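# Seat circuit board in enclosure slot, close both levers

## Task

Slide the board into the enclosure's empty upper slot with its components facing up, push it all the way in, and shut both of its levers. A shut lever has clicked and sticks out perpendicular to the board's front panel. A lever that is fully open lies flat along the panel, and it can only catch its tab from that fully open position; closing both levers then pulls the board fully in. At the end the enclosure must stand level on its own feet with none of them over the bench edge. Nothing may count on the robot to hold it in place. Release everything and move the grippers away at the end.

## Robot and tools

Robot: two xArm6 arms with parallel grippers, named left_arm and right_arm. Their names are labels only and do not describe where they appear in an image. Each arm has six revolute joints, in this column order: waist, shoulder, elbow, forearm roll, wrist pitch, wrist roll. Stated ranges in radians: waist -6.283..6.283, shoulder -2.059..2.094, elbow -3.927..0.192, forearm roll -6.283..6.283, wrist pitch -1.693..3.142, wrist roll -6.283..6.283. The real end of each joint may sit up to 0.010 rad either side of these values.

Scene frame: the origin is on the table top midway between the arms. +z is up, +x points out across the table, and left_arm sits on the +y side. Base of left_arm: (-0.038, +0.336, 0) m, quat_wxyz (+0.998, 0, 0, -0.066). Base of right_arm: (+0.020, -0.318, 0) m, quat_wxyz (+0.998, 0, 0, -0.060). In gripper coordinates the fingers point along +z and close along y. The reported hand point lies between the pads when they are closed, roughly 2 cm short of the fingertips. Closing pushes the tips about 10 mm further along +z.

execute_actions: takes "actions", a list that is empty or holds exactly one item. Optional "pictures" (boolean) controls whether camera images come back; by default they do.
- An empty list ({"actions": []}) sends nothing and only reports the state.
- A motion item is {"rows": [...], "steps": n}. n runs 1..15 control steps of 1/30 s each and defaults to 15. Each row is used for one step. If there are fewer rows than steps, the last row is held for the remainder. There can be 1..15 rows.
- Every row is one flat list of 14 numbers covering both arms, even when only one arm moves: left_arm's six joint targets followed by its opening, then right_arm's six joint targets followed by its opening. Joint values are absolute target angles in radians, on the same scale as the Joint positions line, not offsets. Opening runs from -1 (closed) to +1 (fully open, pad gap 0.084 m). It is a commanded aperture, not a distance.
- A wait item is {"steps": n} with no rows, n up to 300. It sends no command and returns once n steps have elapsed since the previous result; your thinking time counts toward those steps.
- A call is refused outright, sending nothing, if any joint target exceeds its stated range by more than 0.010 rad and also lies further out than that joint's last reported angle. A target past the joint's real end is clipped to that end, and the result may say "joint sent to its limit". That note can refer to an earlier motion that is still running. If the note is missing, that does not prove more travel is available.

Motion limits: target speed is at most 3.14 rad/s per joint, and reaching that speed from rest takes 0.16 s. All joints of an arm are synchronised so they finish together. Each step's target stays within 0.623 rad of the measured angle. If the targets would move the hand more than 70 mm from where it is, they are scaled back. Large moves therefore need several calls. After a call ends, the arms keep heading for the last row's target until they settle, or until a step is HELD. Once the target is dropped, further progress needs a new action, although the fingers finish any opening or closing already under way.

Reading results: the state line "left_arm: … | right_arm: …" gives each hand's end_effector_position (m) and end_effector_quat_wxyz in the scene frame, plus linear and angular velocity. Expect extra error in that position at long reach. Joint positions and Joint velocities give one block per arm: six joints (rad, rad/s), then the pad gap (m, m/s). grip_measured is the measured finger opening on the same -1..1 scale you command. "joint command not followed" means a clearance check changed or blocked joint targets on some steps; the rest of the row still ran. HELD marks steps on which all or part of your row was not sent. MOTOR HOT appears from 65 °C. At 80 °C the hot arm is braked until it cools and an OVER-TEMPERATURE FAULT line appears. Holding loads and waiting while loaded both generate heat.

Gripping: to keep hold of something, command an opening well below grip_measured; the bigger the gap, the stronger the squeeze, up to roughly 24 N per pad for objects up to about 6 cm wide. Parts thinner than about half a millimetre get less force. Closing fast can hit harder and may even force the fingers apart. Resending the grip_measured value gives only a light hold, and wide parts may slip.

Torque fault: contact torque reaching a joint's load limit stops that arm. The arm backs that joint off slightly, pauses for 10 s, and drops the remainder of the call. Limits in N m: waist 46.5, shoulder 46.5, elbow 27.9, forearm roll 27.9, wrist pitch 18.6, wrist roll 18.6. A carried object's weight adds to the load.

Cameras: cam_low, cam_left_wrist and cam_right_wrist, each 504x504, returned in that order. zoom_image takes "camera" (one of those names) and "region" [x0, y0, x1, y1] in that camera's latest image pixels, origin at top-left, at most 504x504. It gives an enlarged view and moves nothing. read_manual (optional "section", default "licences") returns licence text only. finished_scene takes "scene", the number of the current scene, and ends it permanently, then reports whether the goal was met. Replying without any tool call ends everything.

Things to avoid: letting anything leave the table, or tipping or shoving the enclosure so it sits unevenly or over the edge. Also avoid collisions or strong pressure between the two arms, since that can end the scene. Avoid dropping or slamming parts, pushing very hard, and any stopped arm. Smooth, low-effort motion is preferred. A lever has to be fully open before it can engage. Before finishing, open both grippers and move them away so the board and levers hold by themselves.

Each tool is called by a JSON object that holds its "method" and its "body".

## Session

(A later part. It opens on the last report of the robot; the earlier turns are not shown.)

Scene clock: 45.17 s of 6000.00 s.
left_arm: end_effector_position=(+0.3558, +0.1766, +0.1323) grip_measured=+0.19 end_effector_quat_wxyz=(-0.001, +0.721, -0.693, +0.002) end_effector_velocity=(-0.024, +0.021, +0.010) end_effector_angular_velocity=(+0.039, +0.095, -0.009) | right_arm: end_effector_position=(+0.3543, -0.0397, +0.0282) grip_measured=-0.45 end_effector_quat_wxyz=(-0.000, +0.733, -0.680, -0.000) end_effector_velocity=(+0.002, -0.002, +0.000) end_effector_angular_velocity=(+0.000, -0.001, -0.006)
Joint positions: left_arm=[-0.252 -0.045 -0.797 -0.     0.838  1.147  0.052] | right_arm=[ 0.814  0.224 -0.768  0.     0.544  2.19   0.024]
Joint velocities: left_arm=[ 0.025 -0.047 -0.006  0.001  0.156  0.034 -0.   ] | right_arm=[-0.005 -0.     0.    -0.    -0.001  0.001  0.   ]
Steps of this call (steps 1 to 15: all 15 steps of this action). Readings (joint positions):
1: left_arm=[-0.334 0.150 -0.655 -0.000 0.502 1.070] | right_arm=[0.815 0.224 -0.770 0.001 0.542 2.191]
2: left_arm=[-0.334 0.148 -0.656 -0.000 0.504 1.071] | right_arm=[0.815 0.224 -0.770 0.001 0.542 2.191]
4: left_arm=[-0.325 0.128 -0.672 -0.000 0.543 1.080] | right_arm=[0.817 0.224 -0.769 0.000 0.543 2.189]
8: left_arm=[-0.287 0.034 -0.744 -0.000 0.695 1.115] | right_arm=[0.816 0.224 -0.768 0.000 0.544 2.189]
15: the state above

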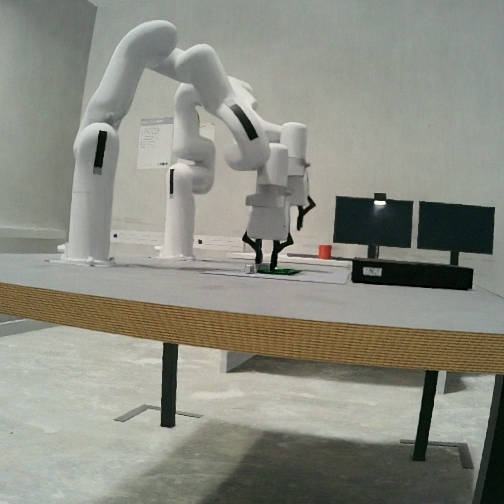

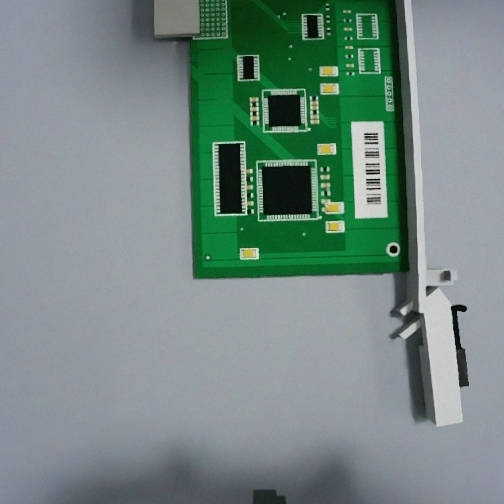

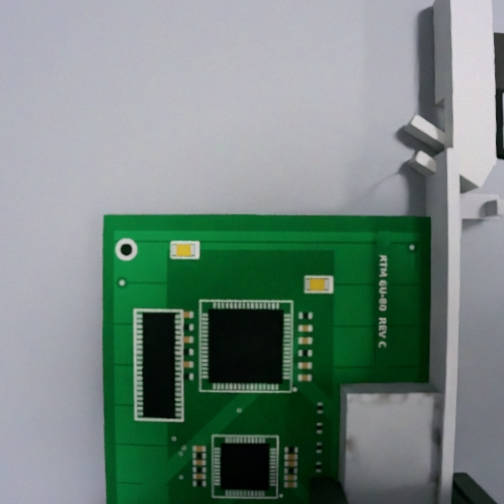

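{"method": "execute_actions", "body": {"actions": [{"rows":[[-0.22,0,-0.2,0,-0.6,0,-1,0.8134,0.14,-0.778,0,0.638,2.19,-1]]}], "pictures": false}}

{"method": "execute_actions", "body": {"actions": [{"rows":[[-0.22,0,-0.2,0,-0.6,0,-1,0.7338,0.438,-1.203,0,0.765,2.094,-1]]}], "pictures": false}}

{"method": "execute_actions", "body": {"actions": [{"steps":15}]}}

{"method": "zoom_image", "body": {"camera": "cam_low", "region": [270,220,390,300]}}

Scene clock: 50.80 s of 6000.00 s.
left_arm: end_effector_position=(+0.2972, +0.2099, +0.0229) grip_measured=-1.00 end_effector_quat_wxyz=(-0.006, +0.904, -0.422, +0.076) end_effector_velocity=(-0.035, +0.036, -0.115) end_effector_angular_velocity=(-0.826, -1.080, +2.623) | right_arm: end_effector_position=(+0.3540, -0.0406, +0.0598) grip_measured=-0.45 end_effector_quat_wxyz=(+0.001, +0.733, -0.680, -0.000) end_effector_velocity=(+0.004, +0.004, +0.007) end_effector_angular_velocity=(+0.008, -0.010, +0.001)
Joint positions: left_arm=[-0.228 -0.012 -0.354  0.     0.214  0.513  0.   ] | right_arm=[ 0.813  0.141 -0.777 -0.     0.638  2.19   0.024]
Joint velocities: left_arm=[ 0.06   0.109  1.21   0.001 -2.621 -2.595  0.   ] | right_arm=[ 0.001 -0.009 -0.01   0.     0.006 -0.001  0.   ]
Steps of this call (steps 1 to 30: the robot went on to your last target; steps 31 to 90: nothing new was sent; then 2.13 s passed at rest; steps 91 to 105: all 15 steps of this action). Readings (joint positions):
91: left_arm=[-0.250 -0.050 -0.800 0.000 0.850 1.150] | right_arm=[0.813 0.224 -0.768 0.000 0.544 2.190]
92: left_arm=[-0.250 -0.050 -0.798 -0.000 0.847 1.147] | right_arm=[0.813 0.222 -0.768 -0.000 0.547 2.190]
94: left_arm=[-0.248 -0.049 -0.766 -0.000 0.805 1.107] | right_arm=[0.812 0.198 -0.766 -0.000 0.580 2.190]
98: left_arm=[-0.241 -0.034 -0.621 0.000 0.658 0.958] | right_arm=[0.813 0.149 -0.779 -0.000 0.625 2.190]
105: the state above

Scene clock: 51.30 s of 6000.00 s.
left_arm: end_effector_position=(+0.3672, +0.1864, +0.1104) grip_measured=-1.00 end_effector_quat_wxyz=(+0.067, +0.907, -0.164, +0.382) end_effector_velocity=(+0.000, +0.001, +0.014) end_effector_angular_velocity=(-0.062, -0.068, +0.037) | right_arm: end_effector_position=(+0.4567, -0.0077, +0.0578) grip_measured=-0.45 end_effector_quat_wxyz=(-0.001, +0.739, -0.674, +0.000) end_effector_velocity=(+0.025, +0.002, -0.018) end_effector_angular_velocity=(-0.029, +0.041, +0.023)
Joint positions: left_arm=[-0.221 -0.001 -0.205  0.001 -0.591  0.004  0.   ] | right_arm=[ 0.738  0.428 -1.19   0.     0.759  2.097  0.024]
Joint velocities: left_arm=[ 0.001  0.005  0.032 -0.002 -0.123 -0.048  0.   ] | right_arm=[-0.023  0.125 -0.15  -0.     0.075 -0.046 -0.001]
Steps of this call (steps 1 to 15: all 15 steps of this action). Readings (joint positions):
1: left_arm=[-0.226 -0.011 -0.318 0.000 0.125 0.426] | right_arm=[0.813 0.141 -0.777 -0.000 0.638 2.190]
2: left_arm=[-0.224 -0.010 -0.287 -0.000 0.037 0.341] | right_arm=[0.813 0.143 -0.780 -0.000 0.639 2.189]
4: left_arm=[-0.222 -0.003 -0.241 -0.000 -0.138 0.198] | right_arm=[0.806 0.170 -0.816 0.000 0.652 2.180]
8: left_arm=[-0.218 -0.000 -0.212 -0.002 -0.418 0.062] | right_arm=[0.768 0.299 -1.003 -0.002 0.707 2.140]
15: the state above

Scene clock: 51.80 s of 6000.00 s.
left_arm: end_effector_position=(+0.3665, +0.1873, +0.1105) grip_measured=-1.00 end_effector_quat_wxyz=(+0.068, +0.907, -0.161, +0.383) end_effector_velocity=(-0.000, +0.000, -0.000) end_effector_angular_velocity=(+0.000, +0.001, +0.001) | right_arm: end_effector_position=(+0.4599, -0.0080, +0.0571) grip_measured=-0.45 end_effector_quat_wxyz=(+0.000, +0.739, -0.674, -0.000) end_effector_velocity=(+0.001, -0.001, -0.000) end_effector_angular_velocity=(-0.000, -0.001, -0.003)
Joint positions: left_arm=[-0.22 -0.   -0.2   0.   -0.6   0.    0.  ] | right_arm=[ 0.734  0.438 -1.203  0.     0.765  2.094  0.024]
Joint velocities: left_arm=[ 0.    -0.001  0.001 -0.     0.001 -0.     0.   ] | right_arm=[-0.003  0.001 -0.001 -0.001  0.     0.     0.   ]
Steps of this call (steps 1 to 15: the robot went on to your last target). Readings (joint positions):
1: left_arm=[-0.221 -0.000 -0.204 0.001 -0.594 0.003] | right_arm=[0.737 0.431 -1.193 0.000 0.761 2.096]
2: left_arm=[-0.221 -0.000 -0.203 0.001 -0.596 0.002] | right_arm=[0.736 0.434 -1.196 0.000 0.763 2.095]
4: left_arm=[-0.221 -0.000 -0.201 0.000 -0.598 0.001] | right_arm=[0.736 0.436 -1.199 0.000 0.764 2.094]
8: left_arm=[-0.220 -0.000 -0.200 0.000 -0.599 0.000] | right_arm=[0.735 0.437 -1.202 0.000 0.765 2.094]
15: the state above

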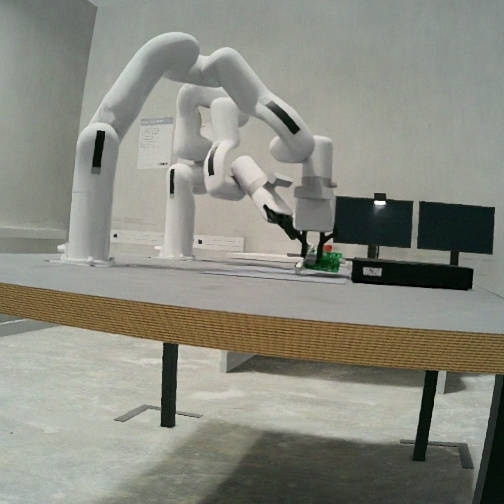

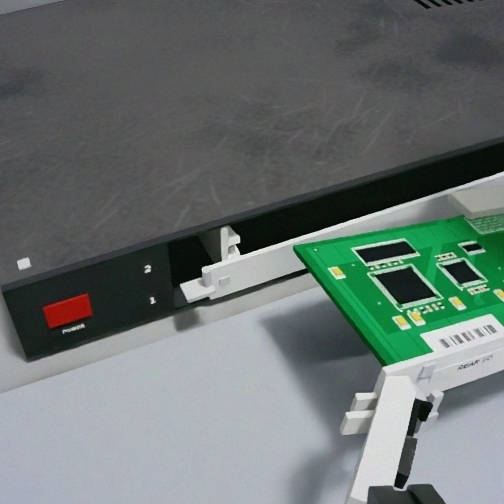

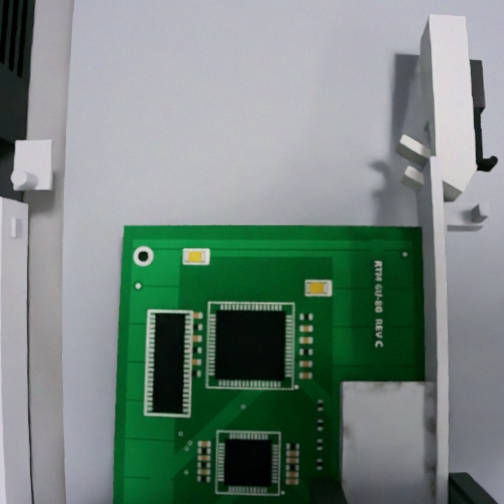

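Region (270, 220, 390, 300) of cam_low's 504x504 image, scaled by 4.200, with more detail than that image has.

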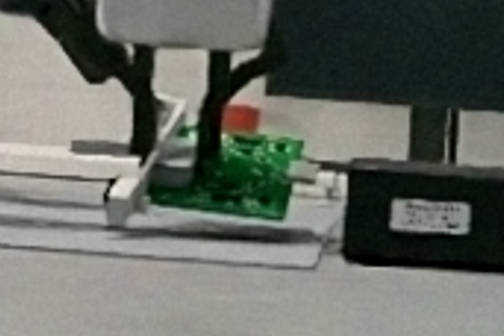

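{"method": "execute_actions", "body": {"actions": [{"rows":[[-0.15,-0.15,-0.2,0,-0.3,0,-1,0.7338,0.445,-1.202,0,0.757,2.094,-0.6],[-0.15,-0.15,-0.2,0,-0.3,0,-1,0.7338,0.452,-1.201,0,0.749,2.094,-0.6],[-0.15,-0.15,-0.2,0,-0.3,0,-1,0.7338,0.459,-1.2,0,0.741,2.094,-0.6],[-0.15,-0.15,-0.2,0,-0.3,0,-1,0.7338,0.466,-1.199,0,0.733,2.094,-0.6],[-0.15,-0.15,-0.2,0,-0.3,0,-1,0.7338,0.473,-1.198,0,0.725,2.094,-0.6],[-0.15,-0.15,-0.2,0,-0.3,0,-1,0.7338,0.48,-1.197,0,0.717,2.094,-0.6],[-0.15,-0.15,-0.2,0,-0.3,0,-1,0.7338,0.487,-1.196,0,0.709,2.094,-0.6]]}], "pictures": false}}

{"method": "execute_actions", "body": {"actions": [{"rows":[[-0.15,-0.15,-0.2,0,-0.3,0,-1,0.7338,0.494,-1.195,0,0.701,2.094,-0.25]]}], "pictures": false}}

{"method": "execute_actions", "body": {"actions": [{"rows":[[-0.25,0,-0.9,0,0.9,-0.47,-1,0.7338,0.494,-1.195,0,0.701,2.094,-1]]}], "pictures": false}}

{"method": "execute_actions", "body": {"actions": [{"steps":20}]}}

{"method": "zoom_image", "body": {"camera": "cam_low", "region": [270,220,390,300]}}

Scene clock: 59.53 s of 6000.00 s.
left_arm: end_effector_position=(+0.3590, +0.2205, +0.1068) grip_measured=-1.00 end_effector_quat_wxyz=(+0.045, +0.938, -0.134, +0.317) end_effector_velocity=(-0.004, +0.004, -0.003) end_effector_angular_velocity=(+0.009, +0.030, +0.006) | right_arm: end_effector_position=(+0.4600, -0.0080, +0.0330) grip_measured=-0.45 end_effector_quat_wxyz=(+0.000, +0.739, -0.674, -0.000) end_effector_velocity=(+0.006, +0.001, -0.002) end_effector_angular_velocity=(+0.009, -0.013, -0.004)
Joint positions: left_arm=[-0.151 -0.148 -0.2    0.    -0.304  0.     0.   ] | right_arm=[ 0.734  0.486 -1.196  0.     0.711  2.094  0.024]
Joint velocities: left_arm=[ 0.006 -0.016  0.     0.001  0.046 -0.     0.   ] | right_arm=[-0.004  0.01  -0.005 -0.    -0.02  -0.    -0.   ]
Steps of this call (steps 1 to 15: the robot went on to your last target; steps 16 to 90: nothing new was sent; then 4.23 s passed at rest; steps 91 to 105: all 15 steps of this action). Readings (joint positions):
91: left_arm=[-0.220 -0.000 -0.200 0.000 -0.600 -0.000] | right_arm=[0.734 0.438 -1.203 0.000 0.765 2.094]
92: left_arm=[-0.219 -0.001 -0.200 0.000 -0.597 0.000] | right_arm=[0.734 0.439 -1.203 -0.000 0.764 2.094]
94: left_arm=[-0.211 -0.020 -0.199 0.000 -0.556 0.000] | right_arm=[0.734 0.443 -1.203 -0.000 0.758 2.094]
98: left_arm=[-0.167 -0.114 -0.201 -0.000 -0.376 -0.000] | right_arm=[0.734 0.466 -1.199 0.000 0.733 2.094]
105: the state above

Scene clock: 60.03 s of 6000.00 s.
left_arm: end_effector_position=(+0.3590, +0.2209, +0.1069) grip_measured=-1.00 end_effector_quat_wxyz=(+0.045, +0.938, -0.133, +0.316) end_effector_velocity=(+0.000, -0.000, +0.000) end_effector_angular_velocity=(-0.001, -0.000, +0.001) | right_arm: end_effector_position=(+0.4600, -0.0081, +0.0290) grip_measured=-0.27 end_effector_quat_wxyz=(-0.000, +0.738, -0.674, +0.000) end_effector_velocity=(-0.001, -0.001, -0.001) end_effector_angular_velocity=(-0.001, +0.003, -0.001)
Joint positions: left_arm=[-0.15 -0.15 -0.2   0.   -0.3   0.    0.  ] | right_arm=[ 0.734  0.494 -1.195 -0.     0.701  2.094  0.032]
Joint velocities: left_arm=[-0.    -0.    -0.    -0.    -0.    -0.001  0.   ] | right_arm=[-0.     0.     0.002  0.001  0.001 -0.     0.   ]
Steps of this call (steps 1 to 15: all 15 steps of this action). Readings (joint positions):
1: left_arm=[-0.151 -0.148 -0.200 0.000 -0.302 0.000] | right_arm=[0.734 0.486 -1.196 0.000 0.710 2.094]
2: left_arm=[-0.151 -0.149 -0.200 0.000 -0.302 0.000] | right_arm=[0.734 0.487 -1.196 0.000 0.709 2.094]
4: left_arm=[-0.150 -0.149 -0.200 0.000 -0.301 0.000] | right_arm=[0.734 0.489 -1.196 -0.000 0.705 2.094]
8: left_arm=[-0.150 -0.150 -0.200 0.000 -0.300 0.000] | right_arm=[0.734 0.493 -1.195 -0.000 0.702 2.094]
15: the state above

Scene clock: 60.53 s of 6000.00 s.
left_arm: end_effector_position=(+0.4347, +0.1575, +0.1597) grip_measured=-1.00 end_effector_quat_wxyz=(+0.068, +0.982, +0.004, +0.179) end_effector_velocity=(-0.073, -0.070, +0.051) end_effector_angular_velocity=(+0.262, +1.564, +0.579) | right_arm: end_effector_position=(+0.4601, -0.0080, +0.0290) grip_measured=-0.45 end_effector_quat_wxyz=(-0.000, +0.738, -0.674, +0.000) end_effector_velocity=(+0.000, +0.000, +0.001) end_effector_angular_velocity=(+0.000, -0.001, +0.000)
Joint positions: left_arm=[-0.229 -0.032 -0.748  0.     0.396 -0.369  0.   ] | right_arm=[ 0.734  0.494 -1.195 -0.     0.701  2.094  0.024]
Joint velocities: left_arm=[-0.181  0.25  -1.325  0.     2.631 -0.82   0.   ] | right_arm=[ 0.    -0.001  0.    -0.001 -0.     0.     0.   ]
Steps of this call (steps 1 to 15: all 15 steps of this action). Readings (joint positions):
1: left_arm=[-0.150 -0.150 -0.200 0.000 -0.300 -0.000] | right_arm=[0.734 0.494 -1.195 -0.000 0.701 2.094]
2: left_arm=[-0.150 -0.149 -0.202 -0.000 -0.297 -0.003] | right_arm=[0.734 0.494 -1.195 -0.000 0.701 2.094]
4: left_arm=[-0.156 -0.140 -0.237 -0.000 -0.255 -0.033] | right_arm=[0.734 0.494 -1.195 0.000 0.701 2.094]
8: left_arm=[-0.183 -0.100 -0.418 0.000 -0.082 -0.156] | right_arm=[0.734 0.494 -1.195 0.000 0.701 2.094]
15: the state above

Scene clock: 61.20 s of 6000.00 s.
left_arm: end_effector_position=(+0.3759, +0.1697, +0.1478) grip_measured=-1.00 end_effector_quat_wxyz=(+0.000, +0.999, +0.044, +0.000) end_effector_velocity=(-0.000, +0.000, +0.000) end_effector_angular_velocity=(+0.001, +0.003, -0.001) | right_arm: end_effector_position=(+0.4600, -0.0081, +0.0290) grip_measured=-0.45 end_effector_quat_wxyz=(-0.000, +0.738, -0.674, +0.000) end_effector_velocity=(-0.001, +0.001, +0.000) end_effector_angular_velocity=(+0.000, +0.000, +0.003)
Joint positions: left_arm=[-0.25 -0.   -0.9   0.    0.9  -0.47  0.  ] | right_arm=[ 0.734  0.494 -1.195 -0.     0.701  2.094  0.024]
Joint velocities: left_arm=[-0.     0.001 -0.002  0.     0.005  0.001  0.   ] | right_arm=[ 0.002 -0.002  0.001  0.001  0.001 -0.001 -0.   ]
Steps of this call (steps 1 to 20: the robot went on to your last target). Readings (joint positions):
1: left_arm=[-0.234 -0.025 -0.789 0.000 0.484 -0.395] | right_arm=[0.734 0.494 -1.195 -0.000 0.701 2.094]
2: left_arm=[-0.239 -0.018 -0.822 0.000 0.570 -0.416] | right_arm=[0.734 0.494 -1.195 -0.000 0.701 2.094]
4: left_arm=[-0.245 -0.008 -0.864 -0.000 0.721 -0.445] | right_arm=[0.734 0.494 -1.195 -0.000 0.701 2.094]
8: left_arm=[-0.249 -0.001 -0.890 0.000 0.868 -0.466] | right_arm=[0.734 0.494 -1.195 -0.000 0.701 2.094]
20: the state above

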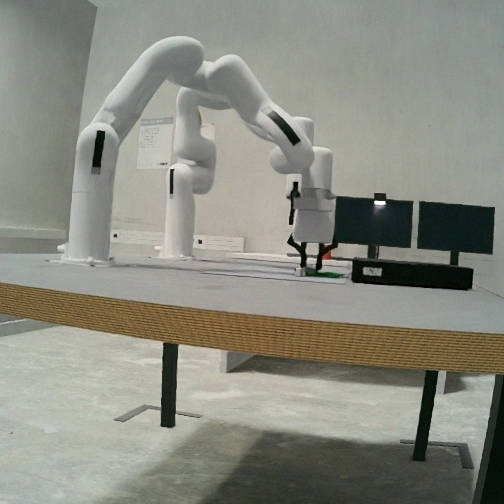

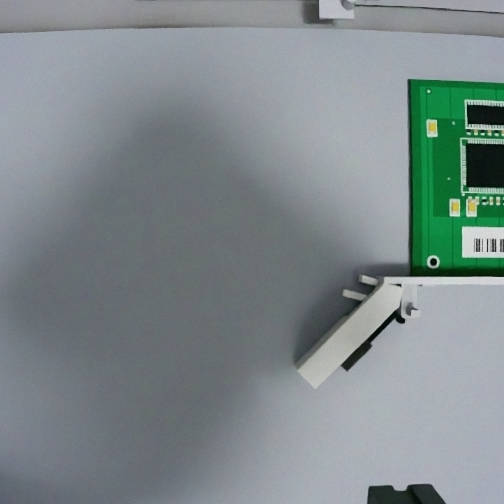

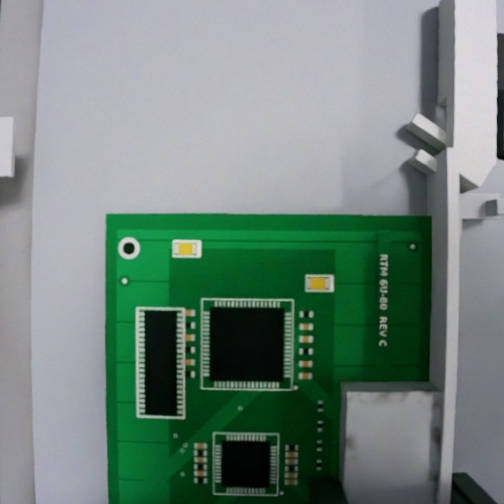

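Region (270, 220, 390, 300) of cam_low's 504x504 image, scaled by 4.200, with more detail than that image has.

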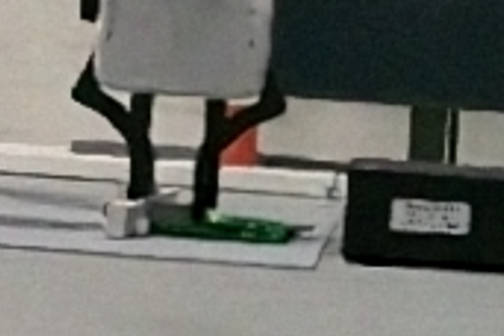

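{"method": "execute_actions", "body": {"actions": [{"rows":[[-0.2,-0.1,-0.7,0,0.35,0,-1,0.7338,0.438,-1.203,0,0.765,2.119,-1]]}], "pictures": false}}

{"method": "execute_actions", "body": {"actions": [{"rows":[[-0.2,-0.1,-0.7,0,0.35,0,-1,0.733,0.4928,-1.287,0,0.794,2.119,-1]]}]}}

{"method": "zoom_image", "body": {"camera": "cam_low", "region": [290,240,380,300]}}

Scene clock: 67.37 s of 6000.00 s.
left_arm: end_effector_position=(+0.4359, +0.1720, +0.1780) grip_measured=-1.00 end_effector_quat_wxyz=(+0.037, +0.963, -0.157, +0.215) end_effector_velocity=(+0.014, -0.000, +0.013) end_effector_angular_velocity=(+0.015, -0.140, -0.118) | right_arm: end_effector_position=(+0.4594, -0.0085, +0.0560) grip_measured=-0.45 end_effector_quat_wxyz=(+0.001, +0.730, -0.683, -0.000) end_effector_velocity=(+0.005, +0.003, +0.008) end_effector_angular_velocity=(+0.010, -0.014, -0.002)
Joint positions: left_arm=[-0.201 -0.098 -0.705  0.     0.363 -0.011  0.   ] | right_arm=[ 0.734  0.439 -1.202  0.     0.765  2.119  0.024]
Joint velocities: left_arm=[ 0.009 -0.019  0.052 -0.    -0.16   0.14   0.   ] | right_arm=[-0.    -0.007 -0.011 -0.     0.001  0.002 -0.   ]
Steps of this call (steps 1 to 15: the robot went on to your last target; steps 16 to 90: nothing new was sent; then 2.67 s passed at rest; steps 91 to 105: all 15 steps of this action). Readings (joint positions):
91: left_arm=[-0.250 -0.000 -0.900 -0.000 0.900 -0.470] | right_arm=[0.734 0.494 -1.195 -0.000 0.701 2.094]
92: left_arm=[-0.250 -0.000 -0.899 -0.000 0.897 -0.467] | right_arm=[0.734 0.492 -1.195 0.000 0.704 2.095]
94: left_arm=[-0.247 -0.007 -0.885 -0.000 0.856 -0.432] | right_arm=[0.734 0.475 -1.193 0.000 0.729 2.104]
98: left_arm=[-0.222 -0.055 -0.788 0.000 0.594 -0.208] | right_arm=[0.734 0.442 -1.205 -0.000 0.757 2.116]
105: the state above

Scene clock: 67.87 s of 6000.00 s.
left_arm: end_effector_position=(+0.4369, +0.1722, +0.1790) grip_measured=-1.00 end_effector_quat_wxyz=(+0.037, +0.961, -0.161, +0.220) end_effector_velocity=(-0.000, -0.000, -0.000) end_effector_angular_velocity=(-0.000, +0.000, -0.000) | right_arm: end_effector_position=(+0.4749, +0.0019, +0.0560) grip_measured=-0.45 end_effector_quat_wxyz=(+0.000, +0.730, -0.684, -0.000) end_effector_velocity=(+0.002, +0.002, +0.002) end_effector_angular_velocity=(+0.003, -0.003, +0.000)
Joint positions: left_arm=[-0.2  -0.1  -0.7   0.    0.35 -0.    0.  ] | right_arm=[ 0.733  0.492 -1.286  0.     0.794  2.119  0.024]
Joint velocities: left_arm=[-0.     0.     0.    -0.    -0.001 -0.     0.   ] | right_arm=[ 0.001  0.003 -0.009  0.001  0.002 -0.    -0.   ]
Steps of this call (steps 1 to 15: all 15 steps of this action). Readings (joint positions):
1: left_arm=[-0.201 -0.099 -0.703 0.000 0.358 -0.007] | right_arm=[0.734 0.439 -1.202 0.000 0.765 2.119]
2: left_arm=[-0.201 -0.099 -0.702 0.000 0.356 -0.005] | right_arm=[0.734 0.440 -1.205 0.000 0.766 2.119]
4: left_arm=[-0.200 -0.099 -0.701 0.000 0.353 -0.002] | right_arm=[0.734 0.459 -1.233 0.000 0.776 2.119]
8: left_arm=[-0.200 -0.100 -0.700 0.000 0.351 -0.001] | right_arm=[0.733 0.487 -1.278 -0.000 0.790 2.119]
15: the state above

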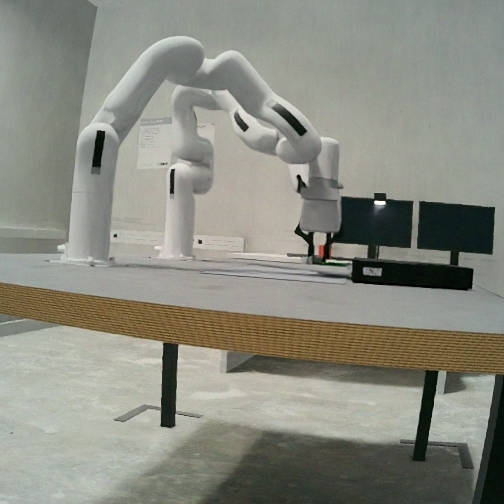

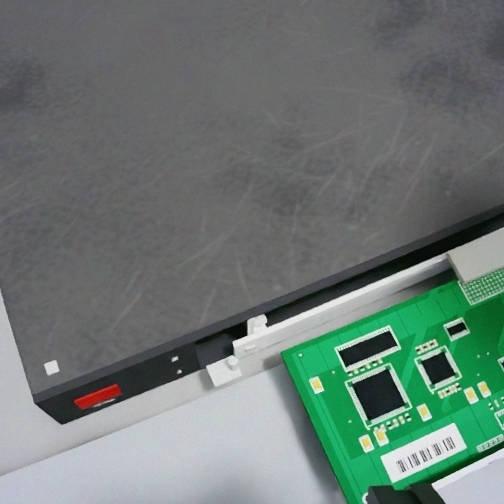

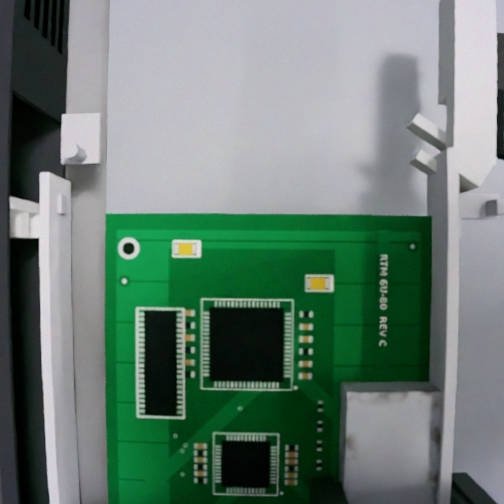

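Region (290, 240, 380, 300) of cam_low's 504x504 image, scaled by 5.600, with more detail than that image has.

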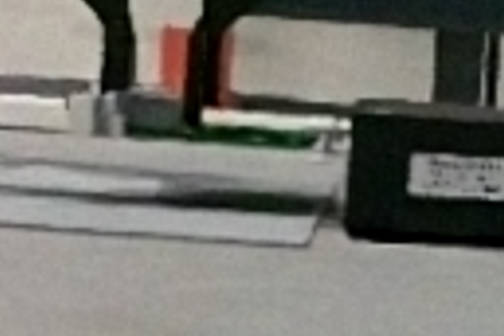

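{"method": "zoom_image", "body": {"camera": "cam_left_wrist", "region": [190,210,504,400]}}

{"method": "zoom_image", "body": {"camera": "cam_right_wrist", "region": [0,110,150,260]}}

Region (190, 210, 504, 400) of cam_left_wrist's 504x504 image, scaled by 1.605, with more detail than that image has; it fills the top 305 rows of this view, and the rest is white.

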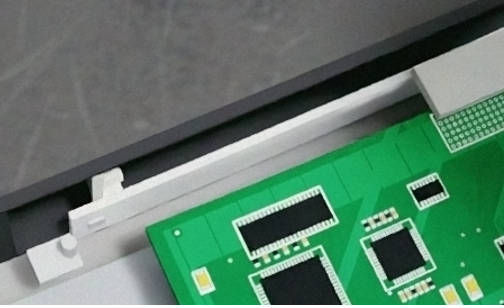

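Region (0, 110, 150, 260) of cam_right_wrist's 504x504 image, scaled by 3.360, with more detail than that image has.

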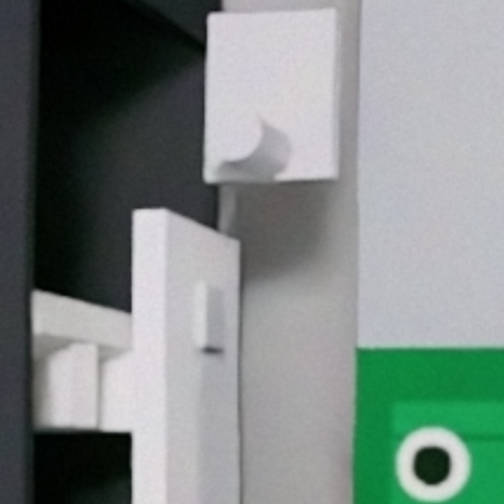

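{"method": "execute_actions", "body": {"actions": [{"rows":[[-0.25,-0.2,-0.3,0,-0.25,0,-1,0.7184,0.5432,-1.3586,0,0.8154,2.097,-1]]}], "pictures": false}}

{"method": "execute_actions", "body": {"actions": [{"steps":8}]}}

{"method": "zoom_image", "body": {"camera": "cam_right_wrist", "region": [50,130,200,280]}}

Scene clock: 75.77 s of 6000.00 s.
left_arm: end_effector_position=(+0.3858, +0.1662, +0.1604) grip_measured=-1.00 end_effector_quat_wxyz=(+0.069, +0.915, -0.176, +0.356) end_effector_velocity=(+0.005, -0.008, +0.036) end_effector_angular_velocity=(-0.070, -0.174, -0.011) | right_arm: end_effector_position=(+0.4919, +0.0039, +0.0531) grip_measured=-0.45 end_effector_quat_wxyz=(+0.000, +0.732, -0.681, -0.000) end_effector_velocity=(+0.000, -0.001, -0.001) end_effector_angular_velocity=(-0.002, +0.001, -0.001)
Joint positions: left_arm=[-0.249 -0.198 -0.309  0.    -0.234 -0.     0.   ] | right_arm=[ 0.719  0.543 -1.358  0.     0.815  2.097  0.024]
Joint velocities: left_arm=[-0.012 -0.038  0.063 -0.001 -0.213  0.     0.   ] | right_arm=[-0.001  0.004 -0.003 -0.001  0.001  0.     0.   ]
Steps of this call (steps 1 to 15: the robot went on to your last target; steps 16 to 90: nothing new was sent; then 4.40 s passed at rest; steps 91 to 105: all 15 steps of this action). Readings (joint positions):
91: left_arm=[-0.200 -0.100 -0.700 -0.000 0.350 -0.000] | right_arm=[0.733 0.493 -1.287 0.000 0.794 2.119]
92: left_arm=[-0.200 -0.100 -0.698 -0.000 0.347 -0.000] | right_arm=[0.733 0.494 -1.289 0.000 0.795 2.118]
94: left_arm=[-0.203 -0.107 -0.675 -0.000 0.306 -0.000] | right_arm=[0.728 0.512 -1.315 0.000 0.803 2.110]
98: left_arm=[-0.226 -0.152 -0.492 0.000 0.036 0.000] | right_arm=[0.719 0.538 -1.351 -0.000 0.813 2.100]
105: the state above

Scene clock: 76.03 s of 6000.00 s.
left_arm: end_effector_position=(+0.3848, +0.1661, +0.1612) grip_measured=-1.00 end_effector_quat_wxyz=(+0.070, +0.914, -0.177, +0.360) end_effector_velocity=(-0.003, +0.000, -0.003) end_effector_angular_velocity=(+0.001, +0.002, -0.002) | right_arm: end_effector_position=(+0.4920, +0.0038, +0.0530) grip_measured=-0.45 end_effector_quat_wxyz=(+0.000, +0.732, -0.681, -0.000) end_effector_velocity=(-0.000, +0.000, -0.000) end_effector_angular_velocity=(-0.000, +0.000, +0.001)
Joint positions: left_arm=[-0.25  -0.2   -0.301 -0.    -0.249  0.     0.   ] | right_arm=[ 0.719  0.543 -1.358  0.     0.816  2.097  0.024]
Joint velocities: left_arm=[-0.002 -0.001  0.011  0.    -0.007  0.     0.   ] | right_arm=[ 0.001  0.    -0.     0.     0.    -0.001 -0.   ]
Steps of this call (steps 1 to 8: the robot went on to your last target). Readings (joint positions):
1: left_arm=[-0.249 -0.199 -0.308 -0.000 -0.240 0.000] | right_arm=[0.719 0.543 -1.358 0.000 0.815 2.097]
2: left_arm=[-0.249 -0.199 -0.306 -0.000 -0.243 0.000] | right_arm=[0.719 0.543 -1.358 0.000 0.816 2.097]
4: left_arm=[-0.250 -0.200 -0.304 -0.000 -0.247 0.000] | right_arm=[0.719 0.543 -1.358 0.000 0.816 2.097]
8: the state above

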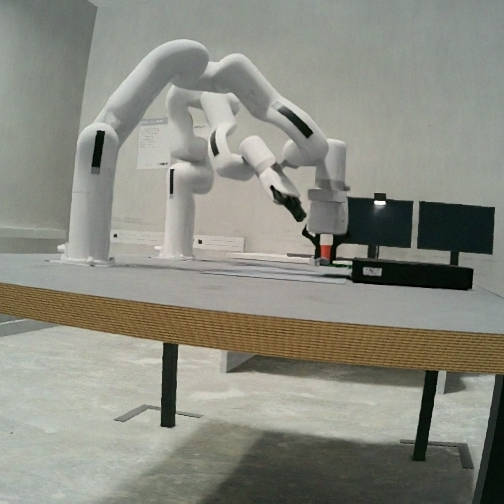

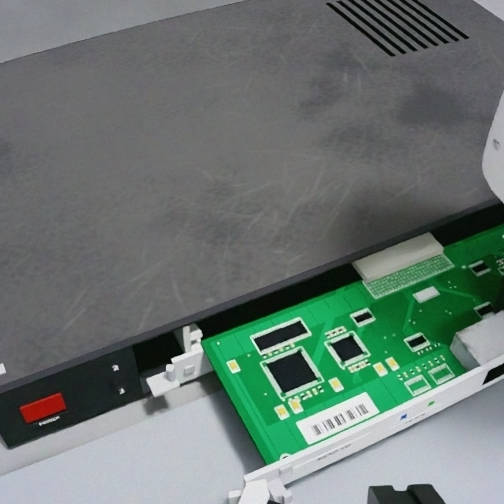

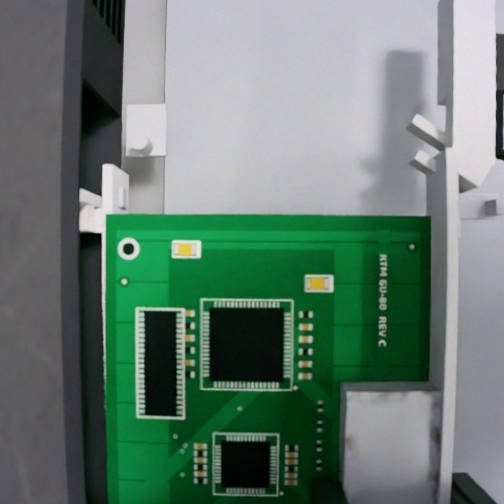

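Region (50, 130, 200, 280) of cam_right_wrist's 504x504 image, scaled by 3.360, with more detail than that image has.

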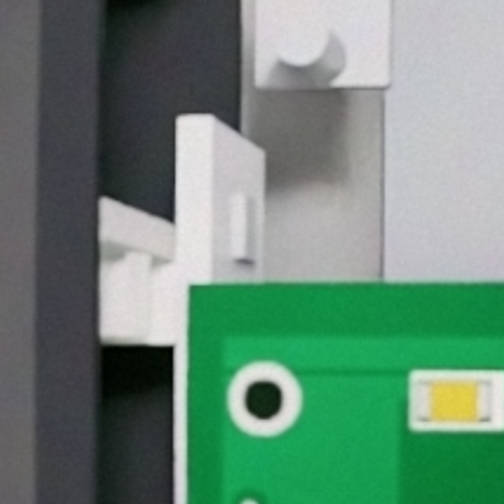

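{"method": "execute_actions", "body": {"actions": [{"rows":[[-0.25,-0.2,-0.3,0,-0.25,0,-1,0.7155,0.551,-1.372,0,0.821,2.1,-1],[-0.25,-0.2,-0.3,0,-0.25,0,-1,0.7155,0.551,-1.372,0,0.821,2.1,-1],[-0.25,-0.2,-0.3,0,-0.25,0,-1,0.7155,0.551,-1.372,0,0.821,2.1,-1],[-0.25,-0.2,-0.3,0,-0.25,0,-1,0.7127,0.559,-1.385,0,0.826,2.1,-1],[-0.25,-0.2,-0.3,0,-0.25,0,-1,0.7127,0.559,-1.385,0,0.826,2.1,-1],[-0.25,-0.2,-0.3,0,-0.25,0,-1,0.71,0.567,-1.398,0,0.831,2.1,-1],[-0.25,-0.2,-0.3,0,-0.25,0,-1,0.71,0.567,-1.398,0,0.831,2.1,-1],[-0.25,-0.2,-0.3,0,-0.25,0,-1,0.707,0.575,-1.411,0,0.836,2.098,-1]]}]}}

{"method": "zoom_image", "body": {"camera": "cam_left_wrist", "region": [130,290,280,410]}}

Scene clock: 83.30 s of 6000.00 s.
left_arm: end_effector_position=(+0.3844, +0.1662, +0.1608) grip_measured=-1.00 end_effector_quat_wxyz=(+0.070, +0.914, -0.177, +0.360) end_effector_velocity=(+0.000, +0.000, +0.000) end_effector_angular_velocity=(-0.000, +0.001, +0.001) | right_arm: end_effector_position=(+0.4997, +0.0027, +0.0503) grip_measured=-0.44 end_effector_quat_wxyz=(+0.007, +0.729, -0.685, -0.002) end_effector_velocity=(+0.039, -0.006, +0.015) end_effector_angular_velocity=(+0.028, -0.061, -0.029)
Joint positions: left_arm=[-0.25 -0.2  -0.3  -0.   -0.25 -0.    0.  ] | right_arm=[ 0.709  0.575 -1.406  0.001  0.846  2.098  0.025]
Joint velocities: left_arm=[ 0.001 -0.001  0.    -0.     0.001 -0.001  0.   ] | right_arm=[-0.042  0.021 -0.068 -0.014 -0.019 -0.004 -0.001]
Steps of this call (steps 1 to 30: the robot went on to your last target; steps 31 to 90: nothing new was sent; then 3.77 s passed at rest; steps 91 to 105: all 15 steps of this action). Readings (joint positions):
91: left_arm=[-0.250 -0.200 -0.300 0.000 -0.250 0.000] | right_arm=[0.718 0.543 -1.359 0.000 0.815 2.097]
92: left_arm=[-0.250 -0.200 -0.300 0.000 -0.250 -0.000] | right_arm=[0.718 0.544 -1.360 0.000 0.816 2.097]
94: left_arm=[-0.250 -0.200 -0.300 -0.000 -0.250 -0.000] | right_arm=[0.718 0.547 -1.364 0.000 0.820 2.098]
98: left_arm=[-0.250 -0.200 -0.300 0.000 -0.250 0.000] | right_arm=[0.716 0.558 -1.378 0.001 0.831 2.099]
105: the state above

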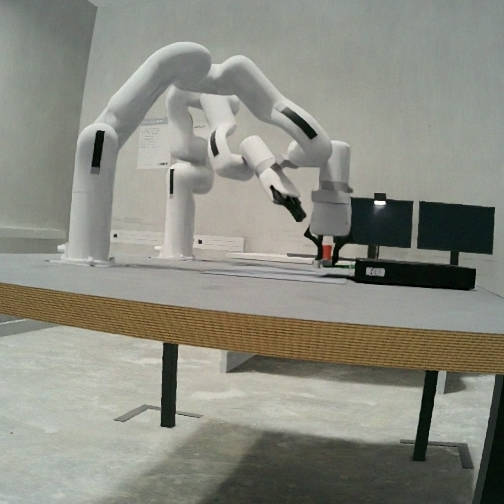

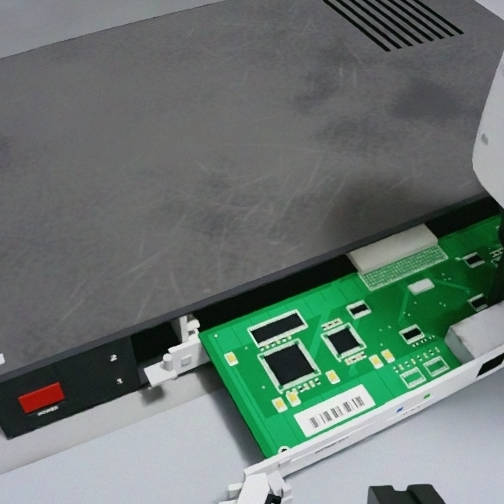

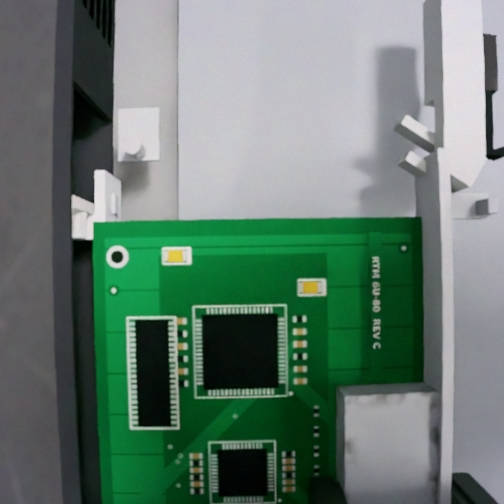

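Region (130, 290, 280, 410) of cam_left_wrist's 504x504 image, scaled by 3.360, with more detail than that image has; it fills the top 403 rows of this view, and the rest is white.

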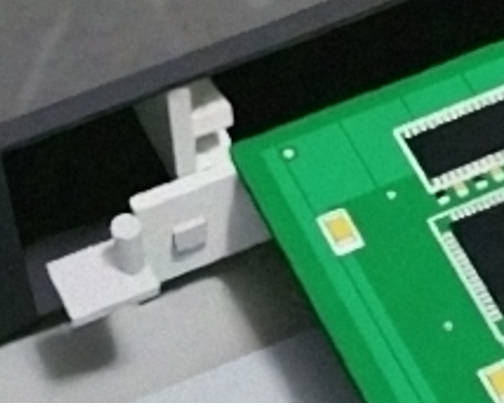

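{"method": "execute_actions", "body": {"actions": [{"rows":[[-0.25,-0.2,-0.3,0,-0.25,0,-1,0.7137,0.554,-1.39,0,0.836,2.1,-1]]}]}}

{"method": "zoom_image", "body": {"camera": "cam_left_wrist", "region": [130,280,280,400]}}

{"method": "zoom_image", "body": {"camera": "cam_low", "region": [300,245,375,295]}}

Scene clock: 85.87 s of 6000.00 s.
left_arm: end_effector_position=(+0.3844, +0.1662, +0.1608) grip_measured=-1.00 end_effector_quat_wxyz=(+0.070, +0.914, -0.177, +0.360) end_effector_velocity=(+0.000, -0.000, +0.000) end_effector_angular_velocity=(-0.001, -0.001, +0.001) | right_arm: end_effector_position=(+0.5012, +0.0057, +0.0597) grip_measured=-0.45 end_effector_quat_wxyz=(-0.004, +0.729, -0.684, +0.001) end_effector_velocity=(-0.013, -0.002, -0.010) end_effector_angular_velocity=(-0.017, +0.030, +0.007)
Joint positions: left_arm=[-0.25 -0.2  -0.3  -0.   -0.25 -0.    0.  ] | right_arm=[ 0.712  0.553 -1.394 -0.     0.833  2.1    0.024]
Joint velocities: left_arm=[-0.    -0.     0.    -0.    -0.001 -0.001  0.   ] | right_arm=[ 0.009  0.002  0.019  0.004  0.013 -0.001 -0.   ]
Steps of this call (steps 1 to 15: the robot went on to your last target; steps 16 to 62: nothing new was sent; steps 63 to 77: all 15 steps of this action). Readings (joint positions):
63: left_arm=[-0.250 -0.200 -0.300 0.000 -0.250 -0.000] | right_arm=[0.707 0.575 -1.410 -0.000 0.846 2.098]
64: left_arm=[-0.250 -0.200 -0.300 -0.000 -0.250 -0.000] | right_arm=[0.707 0.574 -1.409 -0.000 0.845 2.098]
66: left_arm=[-0.250 -0.200 -0.300 0.000 -0.250 0.000] | right_arm=[0.708 0.565 -1.402 -0.001 0.842 2.099]
70: left_arm=[-0.250 -0.200 -0.300 0.000 -0.250 -0.000] | right_arm=[0.709 0.555 -1.400 -0.001 0.833 2.101]
77: the state above

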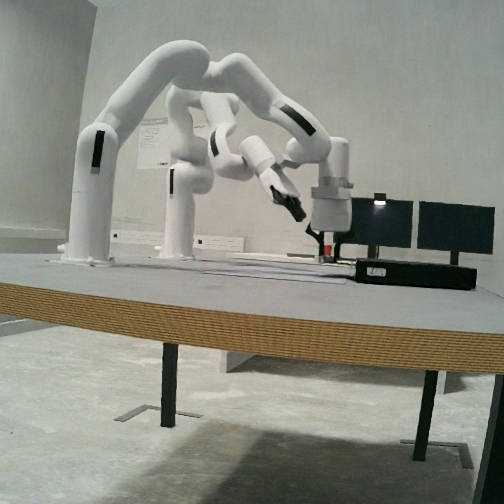

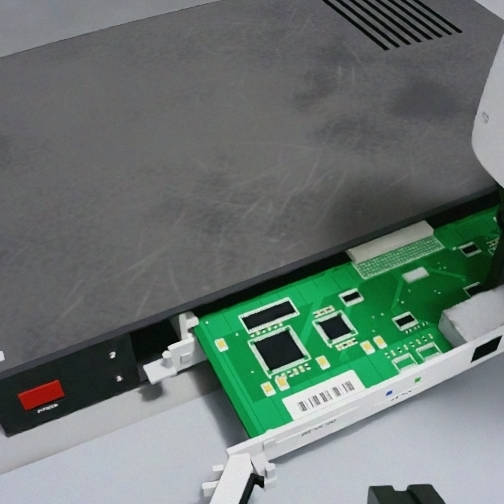

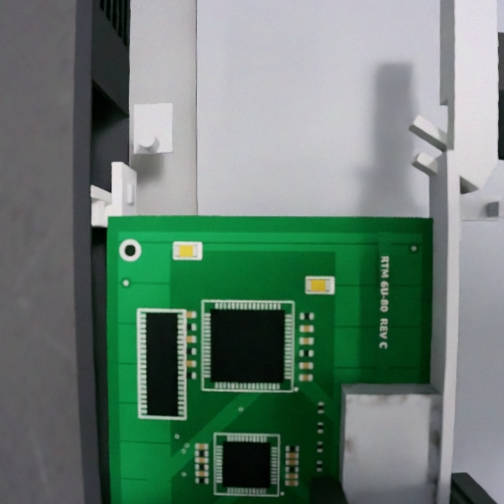

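Region (130, 280, 280, 400) of cam_left_wrist's 504x504 image, scaled by 3.360, with more detail than that image has; it fills the top 403 rows of this view, and the rest is white.

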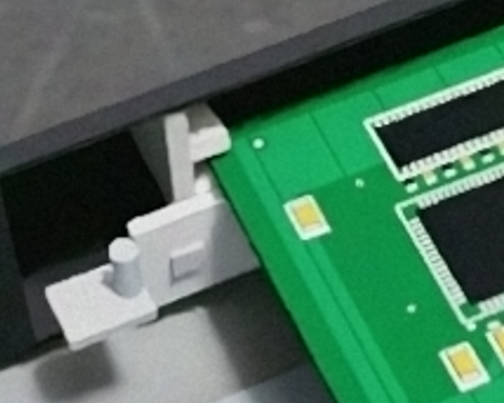

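Region (300, 245, 375, 295) of cam_low's 504x504 image, scaled by 6.720, with more detail than that image has.

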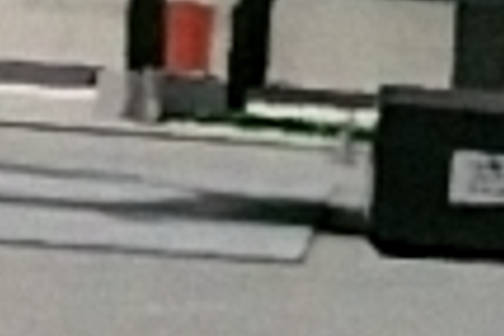

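{"method": "execute_actions", "body": {"actions": [{"rows":[[-0.25,-0.2,-0.3,0,-0.25,0,-1,0.707,0.571,-1.42,0,0.849,2.083,-1]]}], "pictures": false}}

{"method": "execute_actions", "body": {"actions": [{"steps":10}]}}

Scene clock: 88.47 s of 6000.00 s.
left_arm: end_effector_position=(+0.3844, +0.1662, +0.1608) grip_measured=-1.00 end_effector_quat_wxyz=(+0.070, +0.914, -0.177, +0.360) end_effector_velocity=(-0.000, +0.000, -0.000) end_effector_angular_velocity=(-0.000, +0.001, +0.000) | right_arm: end_effector_position=(+0.5054, +0.0049, +0.0578) grip_measured=-0.45 end_effector_quat_wxyz=(+0.000, +0.733, -0.680, -0.000) end_effector_velocity=(+0.001, +0.000, +0.000) end_effector_angular_velocity=(+0.000, -0.000, +0.003)
Joint positions: left_arm=[-0.25 -0.2  -0.3   0.   -0.25 -0.    0.  ] | right_arm=[ 0.707  0.571 -1.42   0.     0.849  2.083  0.024]
Joint velocities: left_arm=[-0.    -0.     0.     0.     0.001 -0.001  0.   ] | right_arm=[-0.     0.001 -0.003 -0.     0.001 -0.003  0.   ]
Steps of this call (steps 1 to 15: the robot went on to your last target; steps 16 to 63: nothing new was sent; steps 64 to 78: all 15 steps of this action). Readings (joint positions):
64: left_arm=[-0.250 -0.200 -0.300 0.000 -0.250 -0.000] | right_arm=[0.714 0.554 -1.390 0.000 0.836 2.100]
65: left_arm=[-0.250 -0.200 -0.300 0.000 -0.250 -0.000] | right_arm=[0.713 0.555 -1.392 0.000 0.837 2.099]
67: left_arm=[-0.250 -0.200 -0.300 -0.000 -0.250 0.000] | right_arm=[0.711 0.562 -1.404 -0.000 0.843 2.092]
71: left_arm=[-0.250 -0.200 -0.300 0.000 -0.250 0.000] | right_arm=[0.708 0.569 -1.417 -0.000 0.848 2.085]
78: the state above

Scene clock: 88.80 s of 6000.00 s.
left_arm: end_effector_position=(+0.3844, +0.1662, +0.1608) grip_measured=-1.00 end_effector_quat_wxyz=(+0.070, +0.914, -0.177, +0.360) end_effector_velocity=(+0.000, +0.000, -0.000) end_effector_angular_velocity=(-0.000, +0.000, +0.001) | right_arm: end_effector_position=(+0.5055, +0.0049, +0.0578) grip_measured=-0.45 end_effector_quat_wxyz=(-0.000, +0.733, -0.680, +0.000) end_effector_velocity=(+0.000, +0.001, +0.001) end_effector_angular_velocity=(+0.001, -0.002, -0.000)
Joint positions: left_arm=[-0.25 -0.2  -0.3   0.   -0.25 -0.    0.  ] | right_arm=[ 0.707  0.571 -1.42   0.     0.849  2.083  0.024]
Joint velocities: left_arm=[ 0.     0.     0.    -0.    -0.    -0.001  0.   ] | right_arm=[ 0.    -0.001 -0.001  0.    -0.     0.    -0.   ]
Steps of this call (steps 1 to 10: the robot went on to your last target). Readings (joint positions):
1: left_arm=[-0.250 -0.200 -0.300 -0.000 -0.250 0.000] | right_arm=[0.707 0.571 -1.420 0.000 0.849 2.083]
2: left_arm=[-0.250 -0.200 -0.300 0.000 -0.250 -0.000] | right_arm=[0.707 0.571 -1.420 0.000 0.849 2.083]
4: left_arm=[-0.250 -0.200 -0.300 0.000 -0.250 -0.000] | right_arm=[0.707 0.571 -1.420 0.000 0.849 2.083]
8: left_arm=[-0.250 -0.200 -0.300 0.000 -0.250 -0.000] | right_arm=[0.707 0.571 -1.420 0.000 0.849 2.083]
10: the state above

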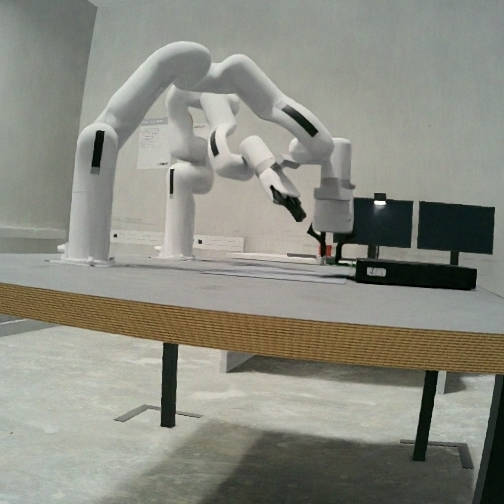

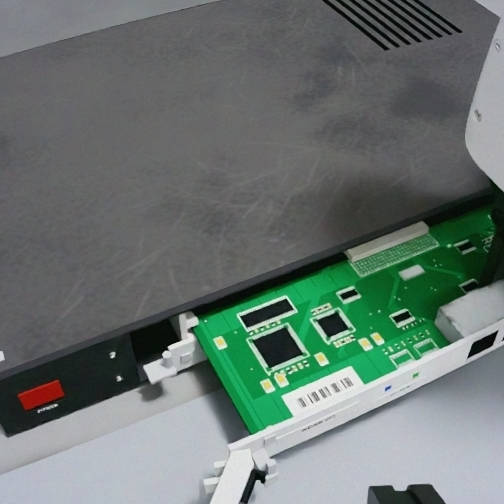

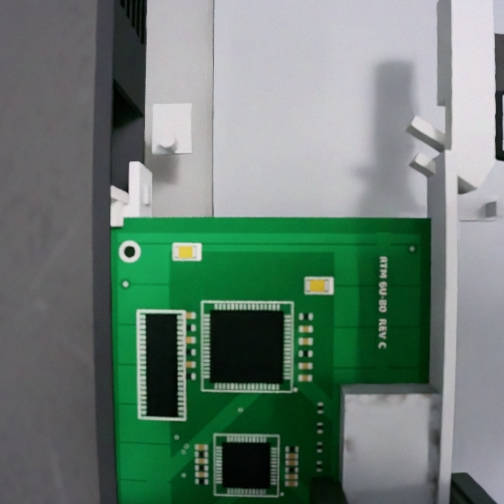

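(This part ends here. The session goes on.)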